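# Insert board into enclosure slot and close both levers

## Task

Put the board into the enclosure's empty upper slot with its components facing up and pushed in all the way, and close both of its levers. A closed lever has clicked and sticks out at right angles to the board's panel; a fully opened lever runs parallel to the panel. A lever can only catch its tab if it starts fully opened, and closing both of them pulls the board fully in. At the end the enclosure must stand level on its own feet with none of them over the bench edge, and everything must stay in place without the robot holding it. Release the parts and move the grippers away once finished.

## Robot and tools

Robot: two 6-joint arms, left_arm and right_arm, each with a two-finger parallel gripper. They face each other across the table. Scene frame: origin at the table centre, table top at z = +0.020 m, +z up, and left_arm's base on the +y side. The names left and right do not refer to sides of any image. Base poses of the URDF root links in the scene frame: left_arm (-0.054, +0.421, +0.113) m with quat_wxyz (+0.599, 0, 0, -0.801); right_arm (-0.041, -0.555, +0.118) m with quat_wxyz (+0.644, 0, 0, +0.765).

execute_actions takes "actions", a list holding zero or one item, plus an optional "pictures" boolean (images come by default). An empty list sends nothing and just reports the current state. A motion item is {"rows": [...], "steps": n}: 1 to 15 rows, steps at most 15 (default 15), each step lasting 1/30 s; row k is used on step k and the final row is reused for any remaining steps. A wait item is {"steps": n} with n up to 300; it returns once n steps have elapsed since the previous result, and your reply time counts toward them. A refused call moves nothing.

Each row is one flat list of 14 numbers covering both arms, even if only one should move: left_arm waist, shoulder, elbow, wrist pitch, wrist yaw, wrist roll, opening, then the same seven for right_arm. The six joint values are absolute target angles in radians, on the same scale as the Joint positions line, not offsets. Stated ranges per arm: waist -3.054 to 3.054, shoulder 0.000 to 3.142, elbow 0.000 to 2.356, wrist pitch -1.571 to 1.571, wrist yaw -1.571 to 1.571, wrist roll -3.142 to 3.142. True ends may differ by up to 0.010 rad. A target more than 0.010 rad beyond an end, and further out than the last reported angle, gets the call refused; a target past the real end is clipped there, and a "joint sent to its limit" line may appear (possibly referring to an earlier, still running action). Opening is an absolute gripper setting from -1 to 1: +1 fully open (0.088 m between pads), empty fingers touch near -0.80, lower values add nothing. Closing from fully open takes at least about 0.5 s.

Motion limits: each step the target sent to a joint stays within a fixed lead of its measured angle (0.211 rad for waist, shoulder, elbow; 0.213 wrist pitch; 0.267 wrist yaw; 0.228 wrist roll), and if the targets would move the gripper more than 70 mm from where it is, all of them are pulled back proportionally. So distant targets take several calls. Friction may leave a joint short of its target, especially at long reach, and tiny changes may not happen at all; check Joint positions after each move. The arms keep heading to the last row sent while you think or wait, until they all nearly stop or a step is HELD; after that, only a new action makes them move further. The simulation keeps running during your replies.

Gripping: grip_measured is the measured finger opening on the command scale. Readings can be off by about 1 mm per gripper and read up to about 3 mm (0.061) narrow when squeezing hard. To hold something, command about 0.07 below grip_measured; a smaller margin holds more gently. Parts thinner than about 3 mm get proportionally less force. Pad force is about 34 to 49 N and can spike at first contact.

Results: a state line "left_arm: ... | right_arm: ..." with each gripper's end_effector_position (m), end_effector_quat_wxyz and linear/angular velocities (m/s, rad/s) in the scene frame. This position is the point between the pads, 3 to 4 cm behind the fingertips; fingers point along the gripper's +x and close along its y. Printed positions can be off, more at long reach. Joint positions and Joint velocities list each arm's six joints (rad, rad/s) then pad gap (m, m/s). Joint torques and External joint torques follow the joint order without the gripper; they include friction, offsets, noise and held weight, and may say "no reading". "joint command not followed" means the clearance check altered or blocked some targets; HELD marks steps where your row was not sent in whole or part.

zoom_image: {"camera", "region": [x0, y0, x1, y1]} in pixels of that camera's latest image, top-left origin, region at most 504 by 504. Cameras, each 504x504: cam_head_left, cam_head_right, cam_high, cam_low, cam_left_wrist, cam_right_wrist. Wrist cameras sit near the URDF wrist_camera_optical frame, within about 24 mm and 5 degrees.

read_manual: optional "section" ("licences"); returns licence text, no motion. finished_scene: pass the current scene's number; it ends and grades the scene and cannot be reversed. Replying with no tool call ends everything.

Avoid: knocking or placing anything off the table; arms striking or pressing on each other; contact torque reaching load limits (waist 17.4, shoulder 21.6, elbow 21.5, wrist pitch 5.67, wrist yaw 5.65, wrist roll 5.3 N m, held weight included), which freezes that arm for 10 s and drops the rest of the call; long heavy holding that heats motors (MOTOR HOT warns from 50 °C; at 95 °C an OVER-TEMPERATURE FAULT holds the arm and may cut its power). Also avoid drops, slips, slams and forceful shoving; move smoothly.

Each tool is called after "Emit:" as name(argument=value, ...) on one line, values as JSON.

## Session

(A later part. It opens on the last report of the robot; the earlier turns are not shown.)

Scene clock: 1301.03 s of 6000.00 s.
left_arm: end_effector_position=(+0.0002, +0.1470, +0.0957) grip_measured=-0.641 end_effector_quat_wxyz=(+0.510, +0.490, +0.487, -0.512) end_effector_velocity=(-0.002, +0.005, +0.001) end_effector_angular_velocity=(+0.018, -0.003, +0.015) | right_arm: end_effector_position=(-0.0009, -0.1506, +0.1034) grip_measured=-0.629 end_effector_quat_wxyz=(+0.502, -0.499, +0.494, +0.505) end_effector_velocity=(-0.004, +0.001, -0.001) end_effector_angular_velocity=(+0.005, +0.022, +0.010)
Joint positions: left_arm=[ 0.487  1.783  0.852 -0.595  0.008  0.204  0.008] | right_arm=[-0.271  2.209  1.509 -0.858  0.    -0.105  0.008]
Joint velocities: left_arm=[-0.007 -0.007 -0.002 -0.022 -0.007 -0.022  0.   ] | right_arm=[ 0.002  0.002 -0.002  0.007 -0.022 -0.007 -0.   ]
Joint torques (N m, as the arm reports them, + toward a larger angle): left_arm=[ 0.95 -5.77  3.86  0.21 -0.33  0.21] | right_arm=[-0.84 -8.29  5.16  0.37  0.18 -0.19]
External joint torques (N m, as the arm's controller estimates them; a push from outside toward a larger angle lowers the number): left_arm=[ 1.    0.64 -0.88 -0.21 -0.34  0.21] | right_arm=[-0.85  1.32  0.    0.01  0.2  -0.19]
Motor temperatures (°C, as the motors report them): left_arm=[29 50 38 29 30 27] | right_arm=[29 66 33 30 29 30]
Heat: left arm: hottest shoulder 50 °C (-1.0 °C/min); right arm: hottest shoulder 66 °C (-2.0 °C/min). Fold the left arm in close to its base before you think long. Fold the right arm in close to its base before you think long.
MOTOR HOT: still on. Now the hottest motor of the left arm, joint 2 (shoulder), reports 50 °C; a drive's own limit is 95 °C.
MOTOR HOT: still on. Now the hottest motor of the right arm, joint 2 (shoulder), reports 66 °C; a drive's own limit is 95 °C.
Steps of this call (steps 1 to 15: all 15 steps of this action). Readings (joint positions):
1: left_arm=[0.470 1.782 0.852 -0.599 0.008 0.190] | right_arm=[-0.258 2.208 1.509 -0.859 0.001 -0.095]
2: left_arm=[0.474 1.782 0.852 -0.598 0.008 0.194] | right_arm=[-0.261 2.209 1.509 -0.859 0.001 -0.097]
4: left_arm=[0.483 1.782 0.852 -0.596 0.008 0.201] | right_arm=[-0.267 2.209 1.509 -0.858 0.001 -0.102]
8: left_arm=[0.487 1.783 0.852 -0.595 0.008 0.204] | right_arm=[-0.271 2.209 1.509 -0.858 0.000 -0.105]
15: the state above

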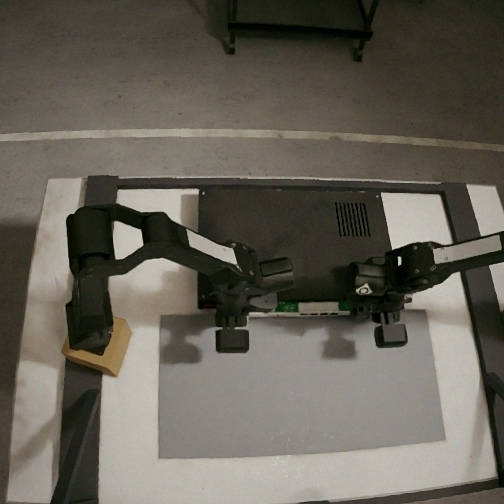

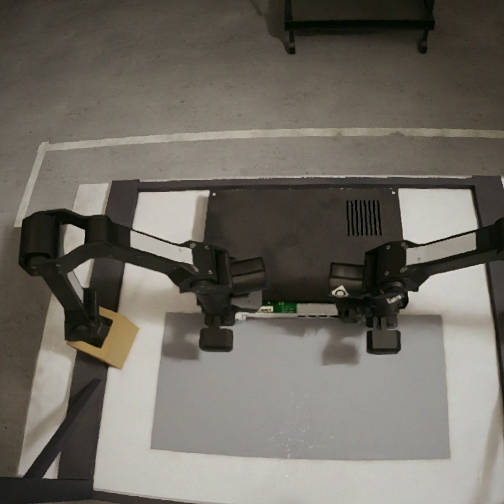

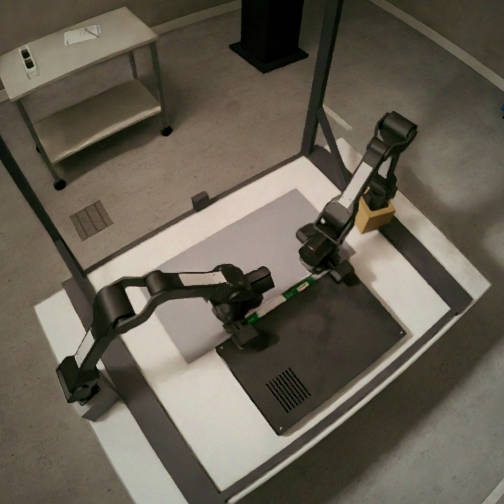

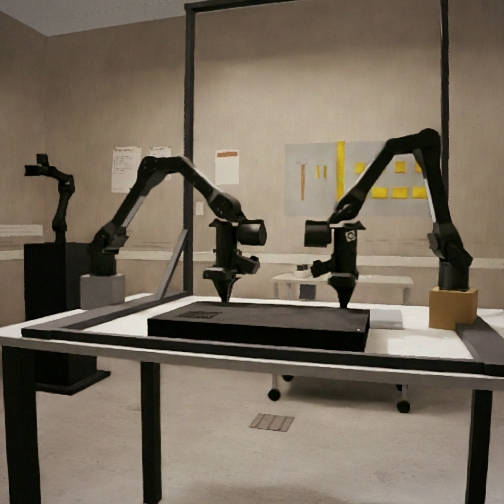

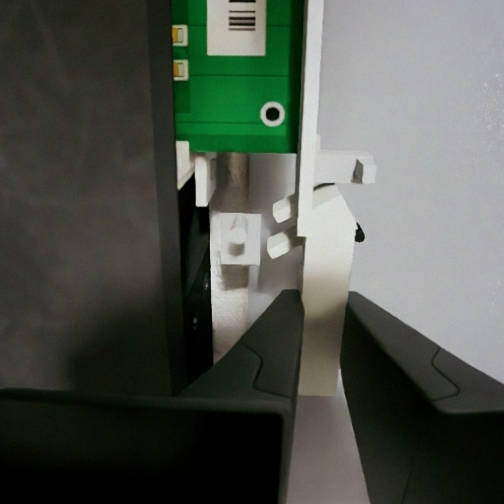

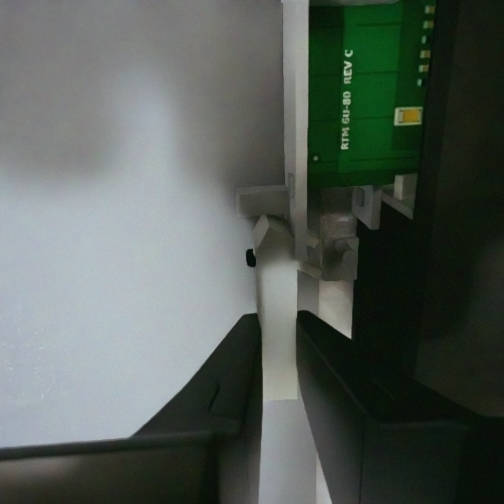

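Release, lift, then panel push.

Emit:
execute_actions(actions=[{"rows":[[0.487,1.783,0.85,-0.595,0.005,0.205,-0.45,-0.271,2.209,1.51,-0.858,0,-0.105,-0.45]],"steps":12}], pictures=false)

Emit:
execute_actions(actions=[{"rows":[[0.487,1.74,0.86,-0.65,0,0.205,-0.45,-0.271,2.16,1.5,-0.89,0,-0.105,-0.45],[0.487,1.7,0.87,-0.71,0,0.205,-0.45,-0.271,2.11,1.48,-0.92,0,-0.105,-0.45],[0.487,1.66,0.88,-0.77,0,0.205,-0.45,-0.271,2.05,1.45,-0.96,0,-0.105,-0.45],[0.487,1.62,0.89,-0.83,0,0.205,-0.45,-0.271,2.0,1.42,-0.98,0,-0.105,-0.45]]}], pictures=false)

Emit:
execute_actions(actions=[{"rows":[[0.3,1.62,0.89,-0.83,0,0.13,-0.8,-0.271,1.7,1.0,-0.87,0,-0.105,-0.8]]}], pictures=false)

Emit:
execute_actions(actions=[{"rows":[[0.25,1.85,1.25,-0.97,0,0.13,-0.8,-0.271,1.7,1.0,-0.87,0,-0.105,-0.8]]}], pictures=false)

Emit:
execute_actions(actions=[{"rows":[[0.25,2.1,1.6,-1.07,0,0.13,-0.8,-0.271,1.7,1.0,-0.87,0,-0.105,-0.8]]}], pictures=false)

Emit:
execute_actions(actions=[{"rows":[[0.3,2.29,1.635,-0.92,0,0.13,-0.8,-0.271,1.7,1.0,-0.87,0,-0.105,-0.8]]}], pictures=false)

Emit:
execute_actions(actions=[{"rows":[[0.36,2.29,1.635,-0.92,0,0.13,-0.8,-0.271,1.7,1.0,-0.87,0,-0.105,-0.8]]}])

Scene clock: 1315.73 s of 6000.00 s.
left_arm: end_effector_position=(+0.0002, +0.1468, +0.0957) grip_measured=-0.456 end_effector_quat_wxyz=(+0.511, +0.490, +0.487, -0.512) end_effector_velocity=(-0.004, +0.003, +0.001) end_effector_angular_velocity=(+0.015, +0.011, -0.000) | right_arm: end_effector_position=(-0.0015, -0.1503, +0.1034) grip_measured=-0.457 end_effector_quat_wxyz=(+0.502, -0.498, +0.495, +0.506) end_effector_velocity=(-0.005, -0.005, -0.002) end_effector_angular_velocity=(-0.023, +0.039, +0.005)
Joint positions: left_arm=[ 0.486  1.783  0.852 -0.594  0.008  0.204  0.017] | right_arm=[-0.27   2.209  1.509 -0.857 -0.002 -0.105  0.017]
Joint velocities: left_arm=[-0.007 -0.002  0.002 -0.022  0.007 -0.007  0.002] | right_arm=[-0.002  0.002 -0.002 -0.022 -0.037 -0.007  0.002]
Joint torques (N m, as the arm reports them, + toward a larger angle): left_arm=[ 0.08 -7.14  3.87  0.05 -0.1   0.03] | right_arm=[-0.12 -9.54  5.27  0.26  0.07  0.02]
External joint torques (N m, as the arm's controller estimates them; a push from outside toward a larger angle lowers the number): left_arm=[ 0.14 -0.74 -0.87 -0.36 -0.11  0.03] | right_arm=[-0.15  0.06  0.12 -0.09  0.1   0.02]
Motor temperatures (°C, as the motors report them): left_arm=[28 48 38 29 30 27] | right_arm=[29 62 33 30 28 30]
Heat: left arm: hottest shoulder 48 °C (-3.0 °C/min); right arm: hottest shoulder 62 °C (-6.0 °C/min). Fold the left arm in close to its base before you think long. Fold the right arm in close to its base before you think long.
MOTOR HOT: still on. Now the hottest motor of the left arm, joint 2 (shoulder), reports 48 °C; a drive's own limit is 95 °C.
MOTOR HOT: still on. Now the hottest motor of the right arm, joint 2 (shoulder), reports 62 °C; a drive's own limit is 95 °C.
Steps of this call (steps 1 to 15: the robot went on to your last target; steps 16 to 90: nothing new was sent; then 11.30 s passed at rest; steps 91 to 102: all 12 steps of this action). Readings (joint positions):
91: left_arm=[0.487 1.783 0.852 -0.594 0.008 0.204] | right_arm=[-0.271 2.209 1.509 -0.857 0.000 -0.105]
92: left_arm=[0.487 1.783 0.852 -0.594 0.009 0.204] | right_arm=[-0.271 2.209 1.509 -0.857 0.000 -0.105]
94: left_arm=[0.486 1.783 0.852 -0.594 0.011 0.204] | right_arm=[-0.271 2.209 1.509 -0.857 -0.002 -0.105]
98: left_arm=[0.486 1.783 0.852 -0.594 0.008 0.204] | right_arm=[-0.270 2.209 1.509 -0.857 -0.002 -0.105]
102: the state above

Scene clock: 1316.23 s of 6000.00 s.
left_arm: end_effector_position=(-0.0037, +0.1691, +0.1408) grip_measured=-0.453 end_effector_quat_wxyz=(+0.500, +0.499, +0.498, -0.503) end_effector_velocity=(+0.002, -0.001, +0.002) end_effector_angular_velocity=(-0.015, -0.010, +0.024) | right_arm: end_effector_position=(-0.0047, -0.1831, +0.1611) grip_measured=-0.453 end_effector_quat_wxyz=(+0.504, -0.496, +0.493, +0.507) end_effector_velocity=(+0.000, -0.018, -0.011) end_effector_angular_velocity=(-0.066, -0.001, +0.005)
Joint positions: left_arm=[ 0.486  1.626  0.886 -0.825  0.003  0.204  0.017] | right_arm=[-0.27   2.002  1.431 -0.978 -0.002 -0.105  0.017]
Joint velocities: left_arm=[ 0.002 -0.012 -0.002  0.007 -0.007 -0.022 -0.   ] | right_arm=[-0.002  0.002 -0.042 -0.022  0.007 -0.007 -0.   ]
Joint torques (N m, as the arm reports them, + toward a larger angle): left_arm=[ 0.07 -7.05  4.9  -0.16 -0.11  0.03] | right_arm=[-0.11 -8.72  4.6   0.29  0.07  0.02]
External joint torques (N m, as the arm's controller estimates them; a push from outside toward a larger angle lowers the number): left_arm=[ 0.04 -1.31 -0.4  -0.49 -0.11  0.03] | right_arm=[-0.11  0.22 -1.2  -0.2   0.08  0.01]
Motor temperatures (°C, as the motors report them): left_arm=[28 48 38 29 30 27] | right_arm=[29 62 33 30 28 30]
Heat: left arm: hottest shoulder 48 °C (-4.0 °C/min); right arm: hottest shoulder 62 °C (-6.1 °C/min). Fold the left arm in close to its base before you think long. Fold the right arm in close to its base before you think long.
MOTOR HOT: still on. Now the hottest motor of the left arm, joint 2 (shoulder), reports 48 °C; a drive's own limit is 95 °C.
MOTOR HOT: still on. Now the hottest motor of the right arm, joint 2 (shoulder), reports 62 °C; a drive's own limit is 95 °C.
Steps of this call (steps 1 to 15: all 15 steps of this action). Readings (joint positions):
1: left_arm=[0.486 1.779 0.852 -0.603 0.007 0.204] | right_arm=[-0.270 2.205 1.509 -0.861 -0.002 -0.105]
2: left_arm=[0.486 1.768 0.853 -0.632 0.005 0.204] | right_arm=[-0.270 2.195 1.506 -0.874 -0.002 -0.105]
4: left_arm=[0.486 1.720 0.858 -0.720 0.004 0.204] | right_arm=[-0.270 2.141 1.474 -0.921 -0.002 -0.105]
8: left_arm=[0.486 1.636 0.881 -0.798 0.003 0.204] | right_arm=[-0.270 2.027 1.442 -0.962 -0.002 -0.105]
15: the state above

Scene clock: 1316.73 s of 6000.00 s.
left_arm: end_effector_position=(-0.0502, +0.1648, +0.1408) grip_measured=-0.796 end_effector_quat_wxyz=(+0.470, +0.527, +0.469, -0.530) end_effector_velocity=(-0.002, +0.005, +0.000) end_effector_angular_velocity=(+0.022, -0.007, -0.005) | right_arm: end_effector_position=(-0.0136, -0.2733, +0.1522) grip_measured=-0.778 end_effector_quat_wxyz=(+0.497, -0.502, +0.499, +0.502) end_effector_velocity=(-0.001, -0.010, +0.001) end_effector_angular_velocity=(-0.021, +0.009, -0.010)
Joint positions: left_arm=[ 0.304  1.626  0.886 -0.828  0.003  0.136  0.   ] | right_arm=[-0.27   1.714  1.013 -0.873 -0.002 -0.105  0.001]
Joint velocities: left_arm=[-0.012 -0.002 -0.002 -0.022 -0.007 -0.007 -0.001] | right_arm=[-0.002 -0.022 -0.022 -0.022 -0.007  0.007  0.   ]
Joint torques (N m, as the arm reports them, + toward a larger angle): left_arm=[-0.38 -7.17  4.94 -0.08 -0.11 -0.2 ] | right_arm=[-0.11 -7.55  3.9   0.52  0.07  0.02]
External joint torques (N m, as the arm's controller estimates them; a push from outside toward a larger angle lowers the number): left_arm=[-0.37 -1.5  -0.29 -0.41 -0.11 -0.2 ] | right_arm=[-0.11 -1.27 -1.23  0.21  0.09  0.02]
Motor temperatures (°C, as the motors report them): left_arm=[28 48 38 29 30 27] | right_arm=[29 62 33 30 28 30]
Heat: left arm: hottest shoulder 48 °C (-4.0 °C/min); right arm: hottest shoulder 62 °C (-6.0 °C/min). Fold the left arm in close to its base before you think long. Fold the right arm in close to its base before you think long.
MOTOR HOT: still on. Now the hottest motor of the left arm, joint 2 (shoulder), reports 48 °C; a drive's own limit is 95 °C.
MOTOR HOT: still on. Now the hottest motor of the right arm, joint 2 (shoulder), reports 62 °C; a drive's own limit is 95 °C.
Steps of this call (steps 1 to 15: all 15 steps of this action). Readings (joint positions):
1: left_arm=[0.465 1.626 0.886 -0.825 -0.010 0.187] | right_arm=[-0.270 1.973 1.393 -0.935 -0.002 -0.105]
2: left_arm=[0.421 1.626 0.886 -0.826 -0.009 0.172] | right_arm=[-0.270 1.930 1.336 -0.918 -0.002 -0.105]
4: left_arm=[0.344 1.626 0.886 -0.827 0.003 0.155] | right_arm=[-0.270 1.823 1.216 -0.906 -0.002 -0.105]
8: left_arm=[0.307 1.626 0.886 -0.828 0.003 0.140] | right_arm=[-0.270 1.715 1.061 -0.884 -0.002 -0.105]
15: the state above

Scene clock: 1317.23 s of 6000.00 s.
left_arm: end_effector_position=(-0.0650, +0.0947, +0.1650) grip_measured=-0.796 end_effector_quat_wxyz=(+0.458, +0.539, +0.454, -0.542) end_effector_velocity=(+0.000, +0.006, -0.009) end_effector_angular_velocity=(+0.051, -0.009, +0.020) | right_arm: end_effector_position=(-0.0137, -0.2740, +0.1523) grip_measured=-0.778 end_effector_quat_wxyz=(+0.497, -0.502, +0.499, +0.502) end_effector_velocity=(-0.001, -0.004, -0.001) end_effector_angular_velocity=(-0.011, +0.008, -0.010)
Joint positions: left_arm=[ 0.253  1.835  1.238 -0.967 -0.001  0.135  0.   ] | right_arm=[-0.27   1.712  1.011 -0.873 -0.002 -0.105  0.001]
Joint velocities: left_arm=[-0.002  0.032  0.002 -0.022 -0.007 -0.022  0.   ] | right_arm=[-0.002 -0.002 -0.007 -0.007 -0.007  0.007  0.   ]
Joint torques (N m, as the arm reports them, + toward a larger angle): left_arm=[-0.32 -7.02  5.92 -0.1   0.06 -0.18] | right_arm=[-0.12 -7.5   3.99  0.54  0.07  0.01]
External joint torques (N m, as the arm's controller estimates them; a push from outside toward a larger angle lowers the number): left_arm=[-0.33  0.88  0.12 -0.46  0.06 -0.18] | right_arm=[-0.12 -1.33 -1.11  0.22  0.08  0.01]
Motor temperatures (°C, as the motors report them): left_arm=[28 48 38 29 30 27] | right_arm=[29 62 33 30 28 30]
Heat: left arm: hottest shoulder 48 °C (-4.0 °C/min); right arm: hottest shoulder 62 °C (-6.1 °C/min). Fold the left arm in close to its base before you think long. Fold the right arm in close to its base before you think long.
MOTOR HOT: still on. Now the hottest motor of the left arm, joint 2 (shoulder), reports 48 °C; a drive's own limit is 95 °C.
MOTOR HOT: still on. Now the hottest motor of the right arm, joint 2 (shoulder), reports 62 °C; a drive's own limit is 95 °C.
Steps of this call (steps 1 to 15: all 15 steps of this action). Readings (joint positions):
1: left_arm=[0.298 1.662 0.926 -0.885 -0.001 0.135] | right_arm=[-0.270 1.714 1.013 -0.873 -0.002 -0.105]
2: left_arm=[0.286 1.708 0.980 -0.914 -0.001 0.135] | right_arm=[-0.270 1.713 1.012 -0.873 -0.002 -0.105]
4: left_arm=[0.266 1.792 1.094 -0.928 -0.001 0.135] | right_arm=[-0.270 1.712 1.012 -0.873 -0.002 -0.105]
8: left_arm=[0.253 1.824 1.217 -0.955 -0.001 0.135] | right_arm=[-0.270 1.712 1.011 -0.873 -0.002 -0.105]
15: the state above

Scene clock: 1317.73 s of 6000.00 s.
left_arm: end_effector_position=(-0.0673, +0.0255, +0.1666) grip_measured=-0.796 end_effector_quat_wxyz=(+0.460, +0.537, +0.452, -0.543) end_effector_velocity=(+0.000, +0.002, -0.011) end_effector_angular_velocity=(+0.036, -0.008, +0.005) | right_arm: end_effector_position=(-0.0136, -0.2739, +0.1523) grip_measured=-0.778 end_effector_quat_wxyz=(+0.497, -0.502, +0.499, +0.502) end_effector_velocity=(+0.001, -0.007, +0.000) end_effector_angular_velocity=(-0.023, -0.005, +0.005)
Joint positions: left_arm=[ 0.253  2.079  1.59  -1.068 -0.001  0.135  0.   ] | right_arm=[-0.27   1.712  1.011 -0.873 -0.002 -0.105  0.001]
Joint velocities: left_arm=[-0.002  0.032  0.002 -0.007 -0.007 -0.007  0.   ] | right_arm=[-0.002 -0.007 -0.007 -0.022  0.007 -0.007 -0.   ]
Joint torques (N m, as the arm reports them, + toward a larger angle): left_arm=[-0.33 -8.46  5.91 -0.1   0.06 -0.19] | right_arm=[-0.12 -7.5   4.02  0.53  0.07  0.02]
External joint torques (N m, as the arm's controller estimates them; a push from outside toward a larger angle lowers the number): left_arm=[-0.34  1.08  0.11 -0.5   0.06 -0.19] | right_arm=[-0.1  -1.26 -1.11  0.23  0.08  0.02]
Motor temperatures (°C, as the motors report them): left_arm=[28 48 38 29 30 27] | right_arm=[29 62 33 30 28 30]
Heat: left arm: hottest shoulder 48 °C (-4.0 °C/min); right arm: hottest shoulder 62 °C (-6.0 °C/min). Fold the left arm in close to its base before you think long. Fold the right arm in close to its base before you think long.
MOTOR HOT: still on. Now the hottest motor of the left arm, joint 2 (shoulder), reports 48 °C; a drive's own limit is 95 °C.
MOTOR HOT: still on. Now the hottest motor of the right arm, joint 2 (shoulder), reports 62 °C; a drive's own limit is 95 °C.
Steps of this call (steps 1 to 15: all 15 steps of this action). Readings (joint positions):
1: left_arm=[0.253 1.871 1.278 -1.016 -0.001 0.135] | right_arm=[-0.270 1.712 1.011 -0.873 -0.002 -0.105]
2: left_arm=[0.253 1.918 1.336 -1.035 -0.001 0.135] | right_arm=[-0.270 1.712 1.011 -0.873 -0.002 -0.105]
4: left_arm=[0.253 2.013 1.456 -1.033 -0.001 0.135] | right_arm=[-0.270 1.712 1.011 -0.873 -0.002 -0.105]
8: left_arm=[0.253 2.077 1.557 -1.061 -0.001 0.135] | right_arm=[-0.270 1.712 1.011 -0.873 -0.002 -0.105]
15: the state above

Scene clock: 1318.23 s of 6000.00 s.
left_arm: end_effector_position=(-0.0480, -0.0025, +0.0968) grip_measured=-0.796 end_effector_quat_wxyz=(+0.469, +0.529, +0.470, -0.529) end_effector_velocity=(-0.002, +0.005, +0.000) end_effector_angular_velocity=(+0.022, +0.008, -0.010) | right_arm: end_effector_position=(-0.0136, -0.2739, +0.1523) grip_measured=-0.778 end_effector_quat_wxyz=(+0.497, -0.502, +0.499, +0.502) end_effector_velocity=(-0.002, -0.000, +0.001) end_effector_angular_velocity=(-0.002, +0.008, -0.005)
Joint positions: left_arm=[ 0.302  2.285  1.634 -0.921  0.     0.135  0.   ] | right_arm=[-0.27   1.712  1.011 -0.873 -0.002 -0.105  0.001]
Joint velocities: left_arm=[-0.002 -0.002 -0.002 -0.022  0.007  0.007  0.   ] | right_arm=[ 0.002 -0.002  0.002 -0.007 -0.007  0.007  0.   ]
Joint torques (N m, as the arm reports them, + toward a larger angle): left_arm=[ -0.15 -10.94   4.74   0.05   0.    -0.19] | right_arm=[-0.12 -7.5   4.    0.52  0.06  0.01]
External joint torques (N m, as the arm's controller estimates them; a push from outside toward a larger angle lowers the number): left_arm=[-0.14 -0.42 -0.69 -0.3  -0.01 -0.19] | right_arm=[-0.14 -1.28 -1.17  0.19  0.08  0.01]
Motor temperatures (°C, as the motors report them): left_arm=[28 48 38 29 30 27] | right_arm=[29 62 33 30 28 30]
Heat: left arm: hottest shoulder 48 °C (-4.0 °C/min); right arm: hottest shoulder 62 °C (-6.1 °C/min). Fold the left arm in close to its base before you think long. Fold the right arm in close to its base before you think long.
MOTOR HOT: still on. Now the hottest motor of the left arm, joint 2 (shoulder), reports 48 °C; a drive's own limit is 95 °C.
MOTOR HOT: still on. Now the hottest motor of the right arm, joint 2 (shoulder), reports 62 °C; a drive's own limit is 95 °C.
Steps of this call (steps 1 to 15: all 15 steps of this action). Readings (joint positions):
1: left_arm=[0.255 2.106 1.596 -1.055 0.000 0.135] | right_arm=[-0.270 1.712 1.011 -0.873 -0.002 -0.105]
2: left_arm=[0.261 2.136 1.612 -1.006 0.000 0.135] | right_arm=[-0.270 1.712 1.011 -0.873 -0.002 -0.105]
4: left_arm=[0.279 2.206 1.636 -0.945 0.000 0.135] | right_arm=[-0.270 1.712 1.011 -0.873 -0.002 -0.105]
8: left_arm=[0.301 2.283 1.632 -0.934 0.000 0.135] | right_arm=[-0.270 1.712 1.011 -0.873 -0.002 -0.105]
15: the state above

Scene clock: 1318.73 s of 6000.00 s.
left_arm: end_effector_position=(-0.0221, -0.0014, +0.0968) grip_measured=-0.796 end_effector_quat_wxyz=(+0.485, +0.515, +0.486, -0.514) end_effector_velocity=(-0.000, +0.005, +0.000) end_effector_angular_velocity=(+0.024, -0.020, -0.000) | right_arm: end_effector_position=(-0.0136, -0.2739, +0.1523) grip_measured=-0.778 end_effector_quat_wxyz=(+0.497, -0.502, +0.499, +0.502) end_effector_velocity=(+0.002, -0.002, +0.000) end_effector_angular_velocity=(-0.008, -0.007, +0.005)
Joint positions: left_arm=[ 0.363  2.285  1.634 -0.921  0.     0.135  0.   ] | right_arm=[-0.27   1.712  1.011 -0.873 -0.002 -0.105  0.001]
Joint velocities: left_arm=[-0.007 -0.002 -0.002 -0.022 -0.022 -0.007  0.   ] | right_arm=[-0.002 -0.002 -0.002 -0.007  0.007 -0.007 -0.   ]
Joint torques (N m, as the arm reports them, + toward a larger angle): left_arm=[ -0.25 -10.92   4.75   0.09  -0.02  -0.19] | right_arm=[-0.12 -7.5   3.98  0.52  0.07  0.02]
External joint torques (N m, as the arm's controller estimates them; a push from outside toward a larger angle lowers the number): left_arm=[-0.22 -0.35 -0.71 -0.26 -0.02 -0.19] | right_arm=[-0.1  -1.28 -1.21  0.18  0.08  0.02]
Motor temperatures (°C, as the motors report them): left_arm=[28 48 38 29 30 27] | right_arm=[29 62 33 30 28 30]
Heat: left arm: hottest shoulder 48 °C (-4.0 °C/min); right arm: hottest shoulder 62 °C (-6.0 °C/min). Fold the left arm in close to its base before you think long. Fold the right arm in close to its base before you think long.
MOTOR HOT: still on. Now the hottest motor of the left arm, joint 2 (shoulder), reports 48 °C; a drive's own limit is 95 °C.
MOTOR HOT: still on. Now the hottest motor of the right arm, joint 2 (shoulder), reports 62 °C; a drive's own limit is 95 °C.
Steps of this call (steps 1 to 15: all 15 steps of this action). Readings (joint positions):
1: left_arm=[0.305 2.285 1.634 -0.921 0.002 0.135] | right_arm=[-0.270 1.712 1.011 -0.873 -0.002 -0.105]
2: left_arm=[0.313 2.285 1.634 -0.921 0.002 0.135] | right_arm=[-0.270 1.712 1.011 -0.873 -0.002 -0.105]
4: left_arm=[0.336 2.285 1.634 -0.921 0.002 0.135] | right_arm=[-0.270 1.712 1.011 -0.873 -0.002 -0.105]
8: left_arm=[0.363 2.285 1.634 -0.921 0.000 0.135] | right_arm=[-0.270 1.712 1.011 -0.873 -0.002 -0.105]
15: the state above

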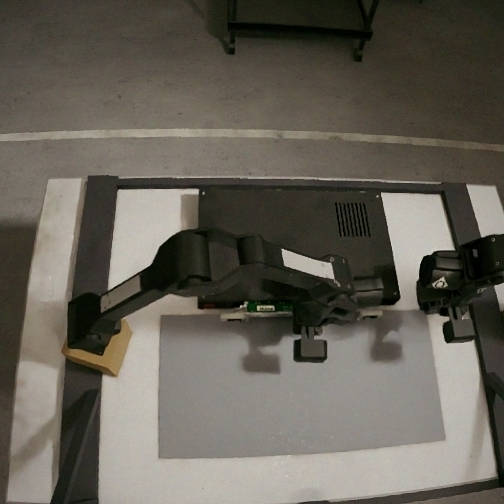

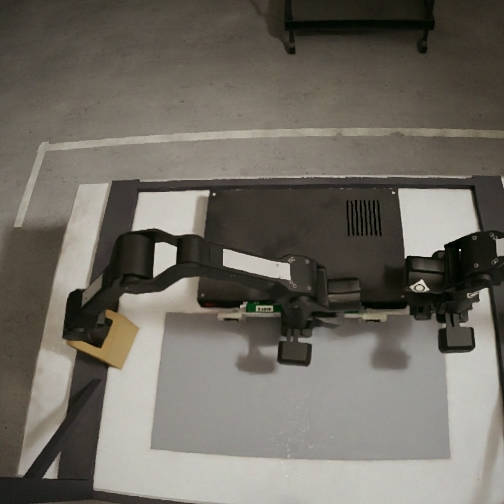

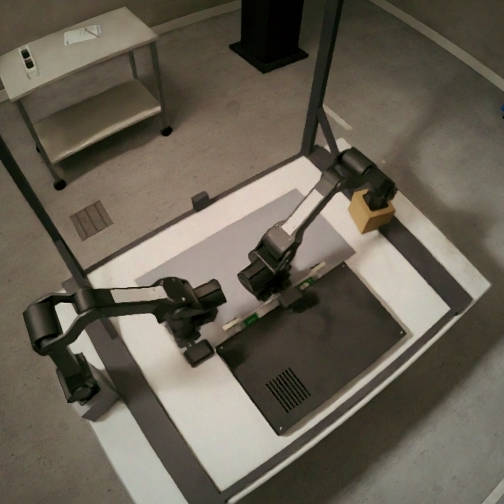

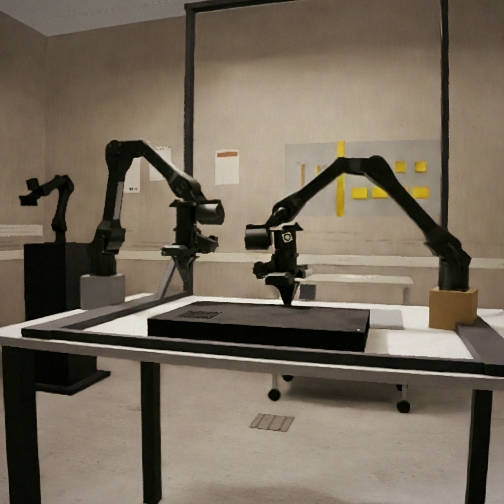

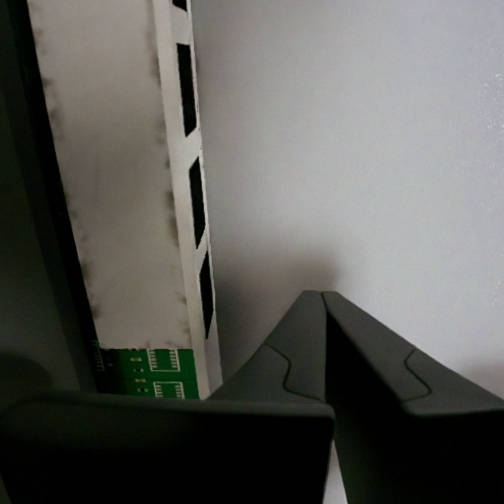

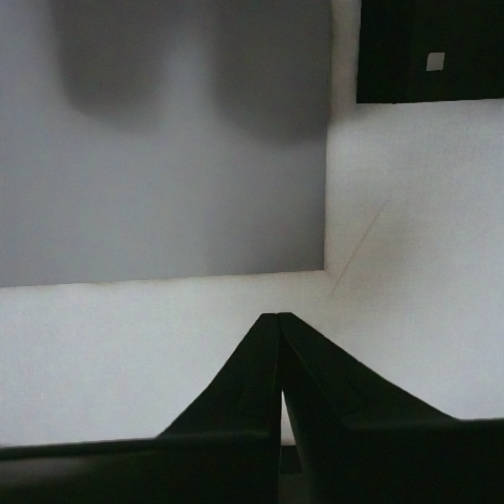

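Emit:
execute_actions(actions=[{"rows":[[0.375,2.29,1.635,-0.92,0,0.13,-0.8,-0.271,1.7,1.0,-0.87,0,-0.105,-0.8],[0.375,2.29,1.635,-0.92,0,0.13,-0.8,-0.271,1.7,1.0,-0.87,0,-0.105,-0.8],[0.375,2.29,1.635,-0.92,0,0.13,-0.8,-0.271,1.7,1.0,-0.87,0,-0.105,-0.8],[0.387,2.29,1.635,-0.92,0,0.13,-0.8,-0.271,1.7,1.0,-0.87,0,-0.105,-0.8],[0.387,2.29,1.635,-0.92,0,0.13,-0.8,-0.271,1.7,1.0,-0.87,0,-0.105,-0.8],[0.387,2.29,1.635,-0.92,0,0.13,-0.8,-0.271,1.7,1.0,-0.87,0,-0.105,-0.8],[0.4,2.29,1.635,-0.92,0,0.13,-0.8,-0.271,1.7,1.0,-0.87,0,-0.105,-0.8],[0.4,2.29,1.635,-0.92,0,0.13,-0.8,-0.271,1.7,1.0,-0.87,0,-0.105,-0.8],[0.4,2.29,1.635,-0.92,0,0.13,-0.8,-0.271,1.7,1.0,-0.87,0,-0.105,-0.8],[0.412,2.29,1.635,-0.92,0,0.13,-0.8,-0.271,1.7,1.0,-0.87,0,-0.105,-0.8]]}], pictures=false)

Emit:
execute_actions(actions=[{"rows":[[0.43,2.29,1.635,-0.92,0,0.13,-0.8,-0.271,1.7,1.0,-0.87,0,-0.105,-0.8]]}], pictures=false)

Emit:
execute_actions(actions=[{"rows":[[0.45,2.29,1.635,-0.92,0,0.13,-0.8,-0.271,1.7,1.0,-0.87,0,-0.105,-0.8]]}], pictures=false)

Emit:
execute_actions(actions=[{"rows":[[0.47,2.29,1.635,-0.92,0,0.13,-0.8,-0.271,1.7,1.0,-0.87,0,-0.105,-0.8]]}])

Scene clock: 1335.63 s of 6000.00 s.
left_arm: end_effector_position=(-0.0034, +0.0005, +0.0968) grip_measured=-0.796 end_effector_quat_wxyz=(+0.496, +0.503, +0.497, -0.504) end_effector_velocity=(+0.004, +0.006, +0.000) end_effector_angular_velocity=(+0.024, -0.019, -0.005) | right_arm: end_effector_position=(-0.0136, -0.2739, +0.1523) grip_measured=-0.778 end_effector_quat_wxyz=(+0.497, -0.502, +0.499, +0.502) end_effector_velocity=(-0.003, -0.002, -0.001) end_effector_angular_velocity=(-0.010, +0.023, +0.019)
Joint positions: left_arm=[ 0.408  2.285  1.634 -0.921  0.002  0.135  0.   ] | right_arm=[-0.27   1.712  1.011 -0.873 -0.002 -0.105  0.001]
Joint velocities: left_arm=[ 0.002 -0.002 -0.002 -0.022 -0.022  0.007  0.   ] | right_arm=[-0.002  0.002 -0.002 -0.007 -0.022 -0.022  0.   ]
Joint torques (N m, as the arm reports them, + toward a larger angle): left_arm=[  0.38 -10.96   4.75   0.1   -0.07  -0.17] | right_arm=[-0.12 -7.49  4.02  0.53  0.07  0.01]
External joint torques (N m, as the arm's controller estimates them; a push from outside toward a larger angle lowers the number): left_arm=[ 0.4  -0.4  -0.69 -0.23 -0.07 -0.17] | right_arm=[-0.14 -1.31 -1.13  0.2   0.09  0.01]
Motor temperatures (°C, as the motors report them): left_arm=[28 53 39 29 29 27] | right_arm=[29 59 32 30 28 30]
Heat: left arm: hottest shoulder 53 °C (+2.0 °C/min); right arm: hottest shoulder 59 °C (-8.1 °C/min). Fold the left arm in close to its base before you think long. Fold the right arm in close to its base before you think long.
MOTOR HOT: still on. Now the hottest motor of the left arm, joint 2 (shoulder), reports 53 °C; a drive's own limit is 95 °C.
MOTOR HOT: still on. Now the hottest motor of the right arm, joint 2 (shoulder), reports 59 °C; a drive's own limit is 95 °C.
Steps of this call (steps 1 to 15: the robot went on to your last target; steps 16 to 90: nothing new was sent; then 13.40 s passed at rest; steps 91 to 105: all 15 steps of this action). Readings (joint positions):
91: left_arm=[0.363 2.285 1.634 -0.921 0.000 0.135] | right_arm=[-0.270 1.712 1.011 -0.873 -0.002 -0.105]
92: left_arm=[0.364 2.285 1.634 -0.921 0.000 0.135] | right_arm=[-0.270 1.712 1.011 -0.873 -0.002 -0.105]
94: left_arm=[0.368 2.285 1.634 -0.921 0.000 0.135] | right_arm=[-0.270 1.712 1.011 -0.873 -0.002 -0.105]
98: left_arm=[0.385 2.285 1.634 -0.921 0.000 0.135] | right_arm=[-0.270 1.712 1.011 -0.873 -0.002 -0.105]
105: the state above

Scene clock: 1336.13 s of 6000.00 s.
left_arm: end_effector_position=(+0.0020, +0.0012, +0.0968) grip_measured=-0.796 end_effector_quat_wxyz=(+0.499, +0.499, +0.501, -0.501) end_effector_velocity=(-0.000, +0.001, +0.002) end_effector_angular_velocity=(+0.003, -0.007, +0.005) | right_arm: end_effector_position=(-0.0136, -0.2739, +0.1523) grip_measured=-0.778 end_effector_quat_wxyz=(+0.497, -0.502, +0.499, +0.502) end_effector_velocity=(-0.004, -0.003, +0.000) end_effector_angular_velocity=(-0.005, +0.023, +0.010)
Joint positions: left_arm=[ 0.421  2.285  1.634 -0.921  0.005  0.135  0.   ] | right_arm=[-0.27   1.712  1.011 -0.873 -0.002 -0.105  0.001]
Joint velocities: left_arm=[-0.002 -0.007 -0.002 -0.007 -0.007 -0.007  0.   ] | right_arm=[ 0.002 -0.007 -0.007 -0.007 -0.022 -0.007 -0.   ]
Joint torques (N m, as the arm reports them, + toward a larger angle): left_arm=[  0.82 -10.97   4.78   0.11  -0.2   -0.17] | right_arm=[-0.12 -7.51  3.99  0.53  0.07  0.02]
External joint torques (N m, as the arm's controller estimates them; a push from outside toward a larger angle lowers the number): left_arm=[ 0.82 -0.35 -0.7  -0.23 -0.2  -0.17] | right_arm=[-0.19 -1.3  -1.13  0.21  0.1   0.02]
Motor temperatures (°C, as the motors report them): left_arm=[28 53 39 29 29 27] | right_arm=[29 59 32 30 28 30]
Heat: left arm: hottest shoulder 53 °C (+2.0 °C/min); right arm: hottest shoulder 59 °C (-8.1 °C/min). Fold the left arm in close to its base before you think long. Fold the right arm in close to its base before you think long.
MOTOR HOT: still on. Now the hottest motor of the left arm, joint 2 (shoulder), reports 53 °C; a drive's own limit is 95 °C.
MOTOR HOT: still on. Now the hottest motor of the right arm, joint 2 (shoulder), reports 59 °C; a drive's own limit is 95 °C.
Steps of this call (steps 1 to 15: all 15 steps of this action). Readings (joint positions):
1: left_arm=[0.408 2.285 1.634 -0.921 0.003 0.135] | right_arm=[-0.270 1.712 1.011 -0.873 -0.002 -0.105]
2: left_arm=[0.410 2.285 1.634 -0.921 0.004 0.135] | right_arm=[-0.270 1.712 1.011 -0.873 -0.002 -0.105]
4: left_arm=[0.414 2.285 1.634 -0.921 0.004 0.135] | right_arm=[-0.270 1.712 1.011 -0.873 -0.002 -0.105]
8: left_arm=[0.421 2.285 1.634 -0.921 0.005 0.135] | right_arm=[-0.270 1.712 1.011 -0.873 -0.002 -0.105]
15: the state above

Scene clock: 1336.63 s of 6000.00 s.
left_arm: end_effector_position=(+0.0051, +0.0014, +0.0968) grip_measured=-0.796 end_effector_quat_wxyz=(+0.500, +0.494, +0.506, -0.501) end_effector_velocity=(+0.001, +0.006, -0.002) end_effector_angular_velocity=(+0.030, -0.018, +0.005) | right_arm: end_effector_position=(-0.0136, -0.2739, +0.1523) grip_measured=-0.778 end_effector_quat_wxyz=(+0.497, -0.502, +0.499, +0.502) end_effector_velocity=(-0.002, +0.001, +0.000) end_effector_angular_velocity=(+0.008, +0.007, -0.005)
Joint positions: left_arm=[ 0.432  2.285  1.634 -0.92   0.013  0.135  0.   ] | right_arm=[-0.27   1.712  1.011 -0.873 -0.002 -0.105  0.001]
Joint velocities: left_arm=[-0.002  0.002 -0.002 -0.022 -0.022 -0.007  0.   ] | right_arm=[ 0.002 -0.002 -0.002  0.007 -0.007  0.007 -0.   ]
Joint torques (N m, as the arm reports them, + toward a larger angle): left_arm=[  1.78 -10.94   4.77   0.04  -0.54  -0.17] | right_arm=[-0.11 -7.5   4.01  0.53  0.06  0.02]
External joint torques (N m, as the arm's controller estimates them; a push from outside toward a larger angle lowers the number): left_arm=[ 1.77 -0.55 -0.55 -0.27 -0.55 -0.17] | right_arm=[-0.13 -1.29 -1.18  0.18  0.08  0.02]
Motor temperatures (°C, as the motors report them): left_arm=[28 53 39 29 29 27] | right_arm=[29 59 32 30 28 30]
Heat: left arm: hottest shoulder 53 °C (+2.0 °C/min); right arm: hottest shoulder 59 °C (-8.1 °C/min). Fold the left arm in close to its base before you think long. Fold the right arm in close to its base before you think long.
MOTOR HOT: still on. Now the hottest motor of the left arm, joint 2 (shoulder), reports 53 °C; a drive's own limit is 95 °C.
MOTOR HOT: still on. Now the hottest motor of the right arm, joint 2 (shoulder), reports 59 °C; a drive's own limit is 95 °C.
Steps of this call (steps 1 to 15: all 15 steps of this action). Readings (joint positions):
1: left_arm=[0.422 2.285 1.634 -0.921 0.006 0.135] | right_arm=[-0.270 1.712 1.011 -0.873 -0.002 -0.105]
2: left_arm=[0.424 2.285 1.634 -0.921 0.008 0.135] | right_arm=[-0.270 1.712 1.011 -0.873 -0.002 -0.105]
4: left_arm=[0.430 2.285 1.634 -0.920 0.013 0.135] | right_arm=[-0.270 1.712 1.011 -0.873 -0.002 -0.105]
8: left_arm=[0.432 2.285 1.634 -0.920 0.013 0.135] | right_arm=[-0.270 1.712 1.011 -0.873 -0.002 -0.105]
15: the state above

Scene clock: 1337.13 s of 6000.00 s.
left_arm: end_effector_position=(+0.0096, +0.0016, +0.0968) grip_measured=-0.796 end_effector_quat_wxyz=(+0.502, +0.488, +0.510, -0.500) end_effector_velocity=(-0.002, +0.002, +0.000) end_effector_angular_velocity=(+0.006, +0.008, -0.010) | right_arm: end_effector_position=(-0.0136, -0.2739, +0.1523) grip_measured=-0.778 end_effector_quat_wxyz=(+0.497, -0.502, +0.499, +0.502) end_effector_velocity=(+0.003, +0.002, +0.001) end_effector_angular_velocity=(+0.011, -0.009, -0.015)
Joint positions: left_arm=[ 0.445  2.285  1.634 -0.918  0.021  0.135  0.   ] | right_arm=[-0.27   1.712  1.011 -0.873 -0.002 -0.105  0.001]
Joint velocities: left_arm=[-0.002 -0.002 -0.002 -0.007  0.007  0.007  0.   ] | right_arm=[-0.007 -0.002  0.002  0.007  0.007  0.007  0.   ]
Joint torques (N m, as the arm reports them, + toward a larger angle): left_arm=[  2.5  -10.95   4.76  -0.1   -0.84  -0.17] | right_arm=[-0.12 -7.51  4.01  0.53  0.07  0.01]
External joint torques (N m, as the arm's controller estimates them; a push from outside toward a larger angle lowers the number): left_arm=[ 2.51 -0.38 -0.71 -0.45 -0.86 -0.18] | right_arm=[-0.11 -1.26 -1.22  0.18  0.08  0.01]
Motor temperatures (°C, as the motors report them): left_arm=[28 53 39 29 29 27] | right_arm=[29 58 32 30 28 30]
Heat: left arm: hottest shoulder 53 °C (+2.0 °C/min); right arm: hottest shoulder 58 °C (-9.1 °C/min). Fold the left arm in close to its base before you think long. Fold the right arm in close to its base before you think long.
MOTOR HOT: still on. Now the hottest motor of the left arm, joint 2 (shoulder), reports 53 °C; a drive's own limit is 95 °C.
MOTOR HOT: still on. Now the hottest motor of the right arm, joint 2 (shoulder), reports 58 °C; a drive's own limit is 95 °C.
Steps of this call (steps 1 to 15: all 15 steps of this action). Readings (joint positions):
1: left_arm=[0.433 2.285 1.634 -0.920 0.015 0.135] | right_arm=[-0.270 1.712 1.011 -0.873 -0.002 -0.105]
2: left_arm=[0.435 2.285 1.634 -0.919 0.018 0.135] | right_arm=[-0.270 1.712 1.011 -0.873 -0.002 -0.105]
4: left_arm=[0.441 2.285 1.634 -0.919 0.019 0.135] | right_arm=[-0.270 1.712 1.011 -0.873 -0.002 -0.105]
8: left_arm=[0.445 2.285 1.634 -0.918 0.021 0.135] | right_arm=[-0.270 1.712 1.011 -0.873 -0.002 -0.105]
15: the state above

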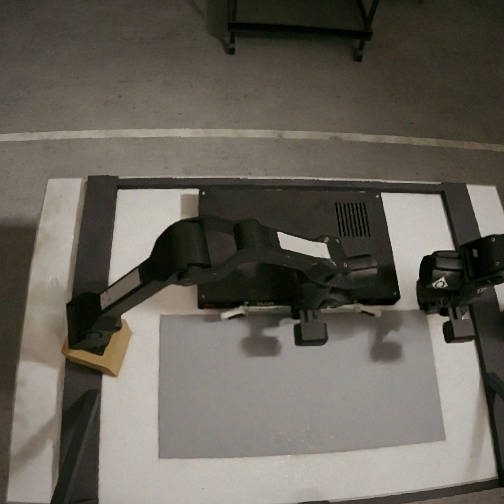

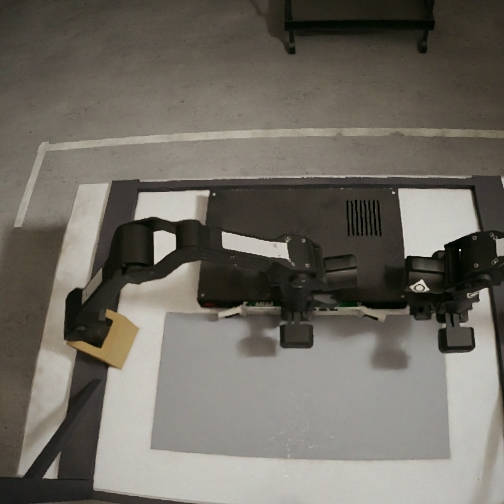

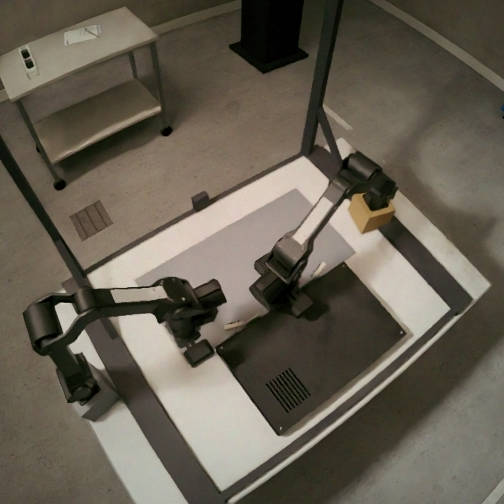

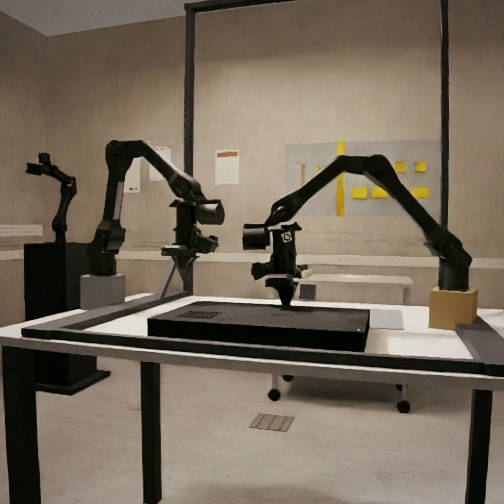

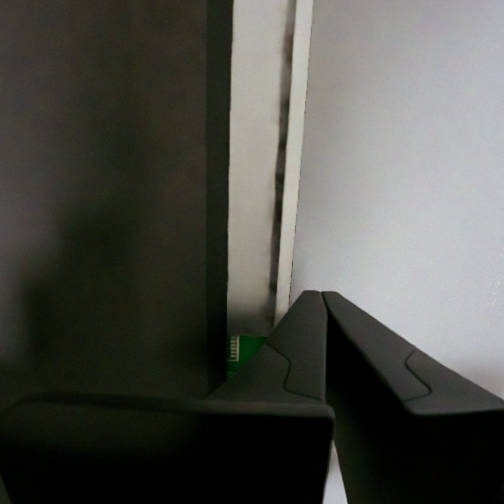

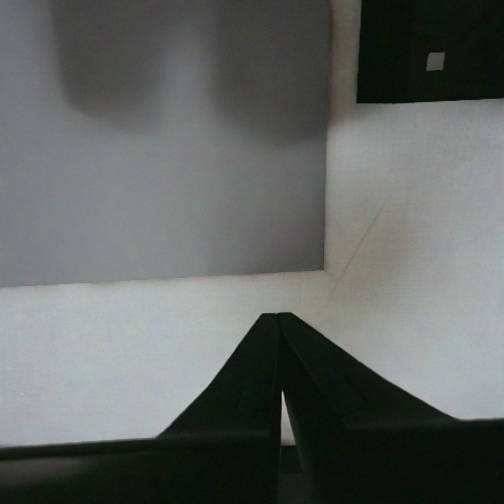

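Camming. More.

Emit:
execute_actions(actions=[{"rows":[[0.49,2.29,1.635,-0.92,-0.02,0.15,-0.8,-0.271,1.7,1.0,-0.87,0,-0.105,-0.8]]}], pictures=false)

Emit:
execute_actions(actions=[{"rows":[[0.5,2.29,1.635,-0.92,-0.04,0.15,-0.8,-0.271,1.7,1.0,-0.87,0,-0.105,-0.8]]}])

Emit:
zoom_image(camera="cam_head_right", region=[190,270,420,350])

Scene clock: 1342.47 s of 6000.00 s.
left_arm: end_effector_position=(+0.0148, +0.0025, +0.0968) grip_measured=-0.796 end_effector_quat_wxyz=(+0.503, +0.490, +0.508, -0.499) end_effector_velocity=(-0.001, +0.004, -0.001) end_effector_angular_velocity=(+0.013, -0.005, +0.005) | right_arm: end_effector_position=(-0.0136, -0.2739, +0.1523) grip_measured=-0.778 end_effector_quat_wxyz=(+0.497, -0.502, +0.499, +0.502) end_effector_velocity=(-0.003, -0.004, +0.001) end_effector_angular_velocity=(-0.015, +0.024, +0.005)
Joint positions: left_arm=[ 0.455  2.285  1.634 -0.918  0.015  0.146  0.   ] | right_arm=[-0.27   1.712  1.011 -0.873 -0.002 -0.105  0.001]
Joint velocities: left_arm=[-0.002 -0.002 -0.007 -0.007 -0.007 -0.007  0.   ] | right_arm=[-0.002 -0.002  0.002 -0.022 -0.022 -0.007 -0.   ]
Joint torques (N m, as the arm reports them, + toward a larger angle): left_arm=[  3.35 -10.94   4.77  -0.12  -1.45   0.13] | right_arm=[-0.15 -7.5   4.    0.52  0.07  0.02]
External joint torques (N m, as the arm's controller estimates them; a push from outside toward a larger angle lowers the number): left_arm=[ 3.36 -0.4  -0.66 -0.46 -1.47  0.13] | right_arm=[-0.16 -1.27 -1.11  0.22  0.09  0.02]
Motor temperatures (°C, as the motors report them): left_arm=[28 54 39 29 29 27] | right_arm=[29 58 32 30 28 30]
Heat: left arm: hottest shoulder 54 °C (+3.0 °C/min); right arm: hottest shoulder 58 °C (-10.1 °C/min). Fold the left arm in close to its base before you think long. Fold the right arm in close to its base before you think long.
MOTOR HOT: still on. Now the hottest motor of the left arm, joint 2 (shoulder), reports 54 °C; a drive's own limit is 95 °C.
MOTOR HOT: still on. Now the hottest motor of the right arm, joint 2 (shoulder), reports 58 °C; a drive's own limit is 95 °C.
Steps of this call (steps 1 to 15: the robot went on to your last target; steps 16 to 90: nothing new was sent; then 1.83 s passed at rest; steps 91 to 105: all 15 steps of this action). Readings (joint positions):
91: left_arm=[0.446 2.285 1.634 -0.918 0.021 0.135] | right_arm=[-0.270 1.712 1.011 -0.873 -0.002 -0.105]
92: left_arm=[0.448 2.285 1.634 -0.918 0.021 0.137] | right_arm=[-0.270 1.712 1.011 -0.873 -0.002 -0.105]
94: left_arm=[0.452 2.285 1.634 -0.918 0.021 0.141] | right_arm=[-0.270 1.712 1.011 -0.873 -0.002 -0.105]
98: left_arm=[0.455 2.285 1.634 -0.918 0.017 0.145] | right_arm=[-0.270 1.712 1.011 -0.873 -0.002 -0.105]
105: the state above

Scene clock: 1342.97 s of 6000.00 s.
left_arm: end_effector_position=(+0.0161, +0.0027, +0.0968) grip_measured=-0.796 end_effector_quat_wxyz=(+0.504, +0.491, +0.507, -0.497) end_effector_velocity=(+0.000, -0.001, +0.000) end_effector_angular_velocity=(-0.008, +0.006, +0.024) | right_arm: end_effector_position=(-0.0136, -0.2739, +0.1523) grip_measured=-0.778 end_effector_quat_wxyz=(+0.497, -0.502, +0.499, +0.502) end_effector_velocity=(+0.001, +0.001, +0.000) end_effector_angular_velocity=(+0.007, -0.008, +0.010)
Joint positions: left_arm=[ 0.456  2.285  1.634 -0.918  0.009  0.147  0.   ] | right_arm=[-0.27   1.712  1.011 -0.873 -0.002 -0.105  0.001]
Joint velocities: left_arm=[ 0.002 -0.002 -0.002  0.007  0.007 -0.022  0.   ] | right_arm=[ 0.002 -0.002 -0.002  0.007  0.007 -0.007 -0.   ]
Joint torques (N m, as the arm reports them, + toward a larger angle): left_arm=[  4.31 -10.94   4.76  -0.12  -2.02   0.13] | right_arm=[-0.11 -7.5   4.02  0.52  0.07  0.02]
External joint torques (N m, as the arm's controller estimates them; a push from outside toward a larger angle lowers the number): left_arm=[ 4.24 -0.33 -0.74 -0.48 -2.02  0.13] | right_arm=[-0.14 -1.3  -1.14  0.19  0.09  0.02]
Motor temperatures (°C, as the motors report them): left_arm=[28 54 39 29 29 27] | right_arm=[29 58 32 30 28 30]
Heat: left arm: hottest shoulder 54 °C (+3.0 °C/min); right arm: hottest shoulder 58 °C (-10.0 °C/min). Fold the left arm in close to its base before you think long. Fold the right arm in close to its base before you think long.
MOTOR HOT: still on. Now the hottest motor of the left arm, joint 2 (shoulder), reports 54 °C; a drive's own limit is 95 °C.
MOTOR HOT: still on. Now the hottest motor of the right arm, joint 2 (shoulder), reports 58 °C; a drive's own limit is 95 °C.
Steps of this call (steps 1 to 15: all 15 steps of this action). Readings (joint positions):
1: left_arm=[0.456 2.285 1.634 -0.918 0.014 0.146] | right_arm=[-0.270 1.712 1.011 -0.873 -0.002 -0.105]
2: left_arm=[0.456 2.285 1.634 -0.918 0.012 0.146] | right_arm=[-0.270 1.712 1.011 -0.873 -0.002 -0.105]
4: left_arm=[0.456 2.285 1.634 -0.918 0.010 0.146] | right_arm=[-0.270 1.712 1.011 -0.873 -0.002 -0.105]
8: left_arm=[0.456 2.285 1.634 -0.918 0.009 0.147] | right_arm=[-0.270 1.712 1.011 -0.873 -0.002 -0.105]
15: the state above

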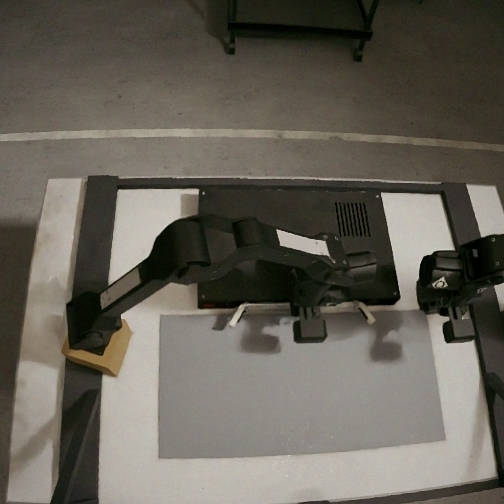

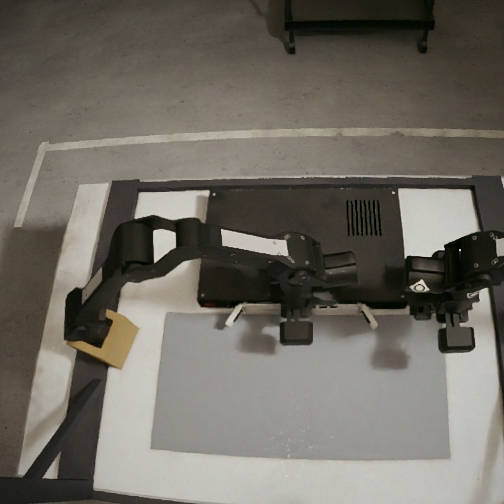

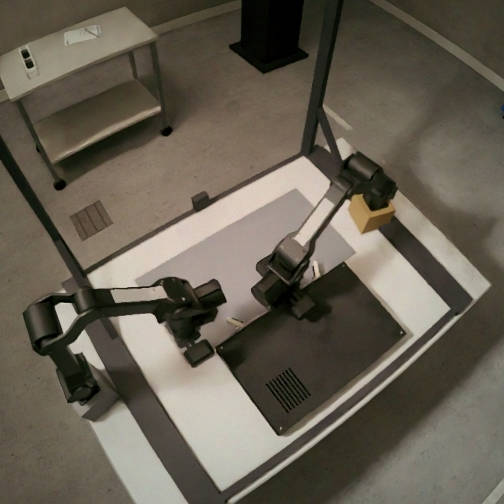

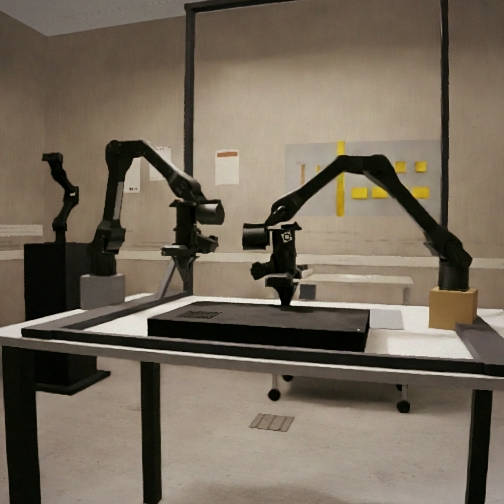

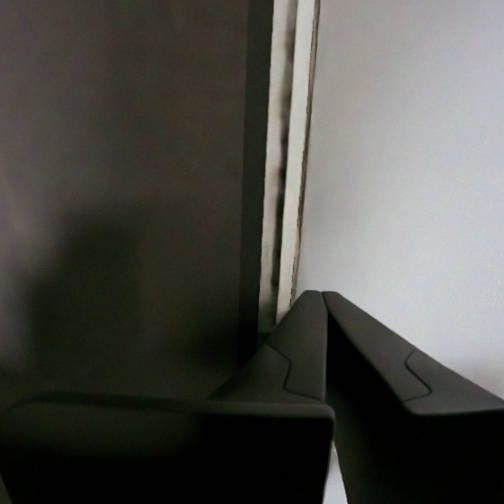

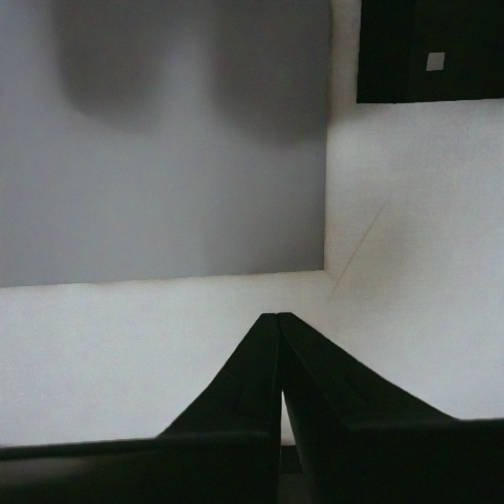

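Region (190, 270, 420, 350) of cam_head_right's 504x504 image, scaled by 2.191, with more detail than that image has; it fills the top 175 rows of this view, and the rest is white.

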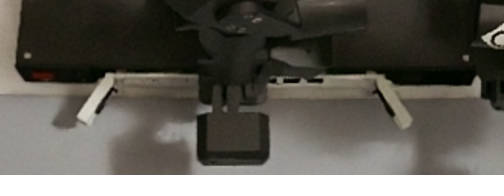

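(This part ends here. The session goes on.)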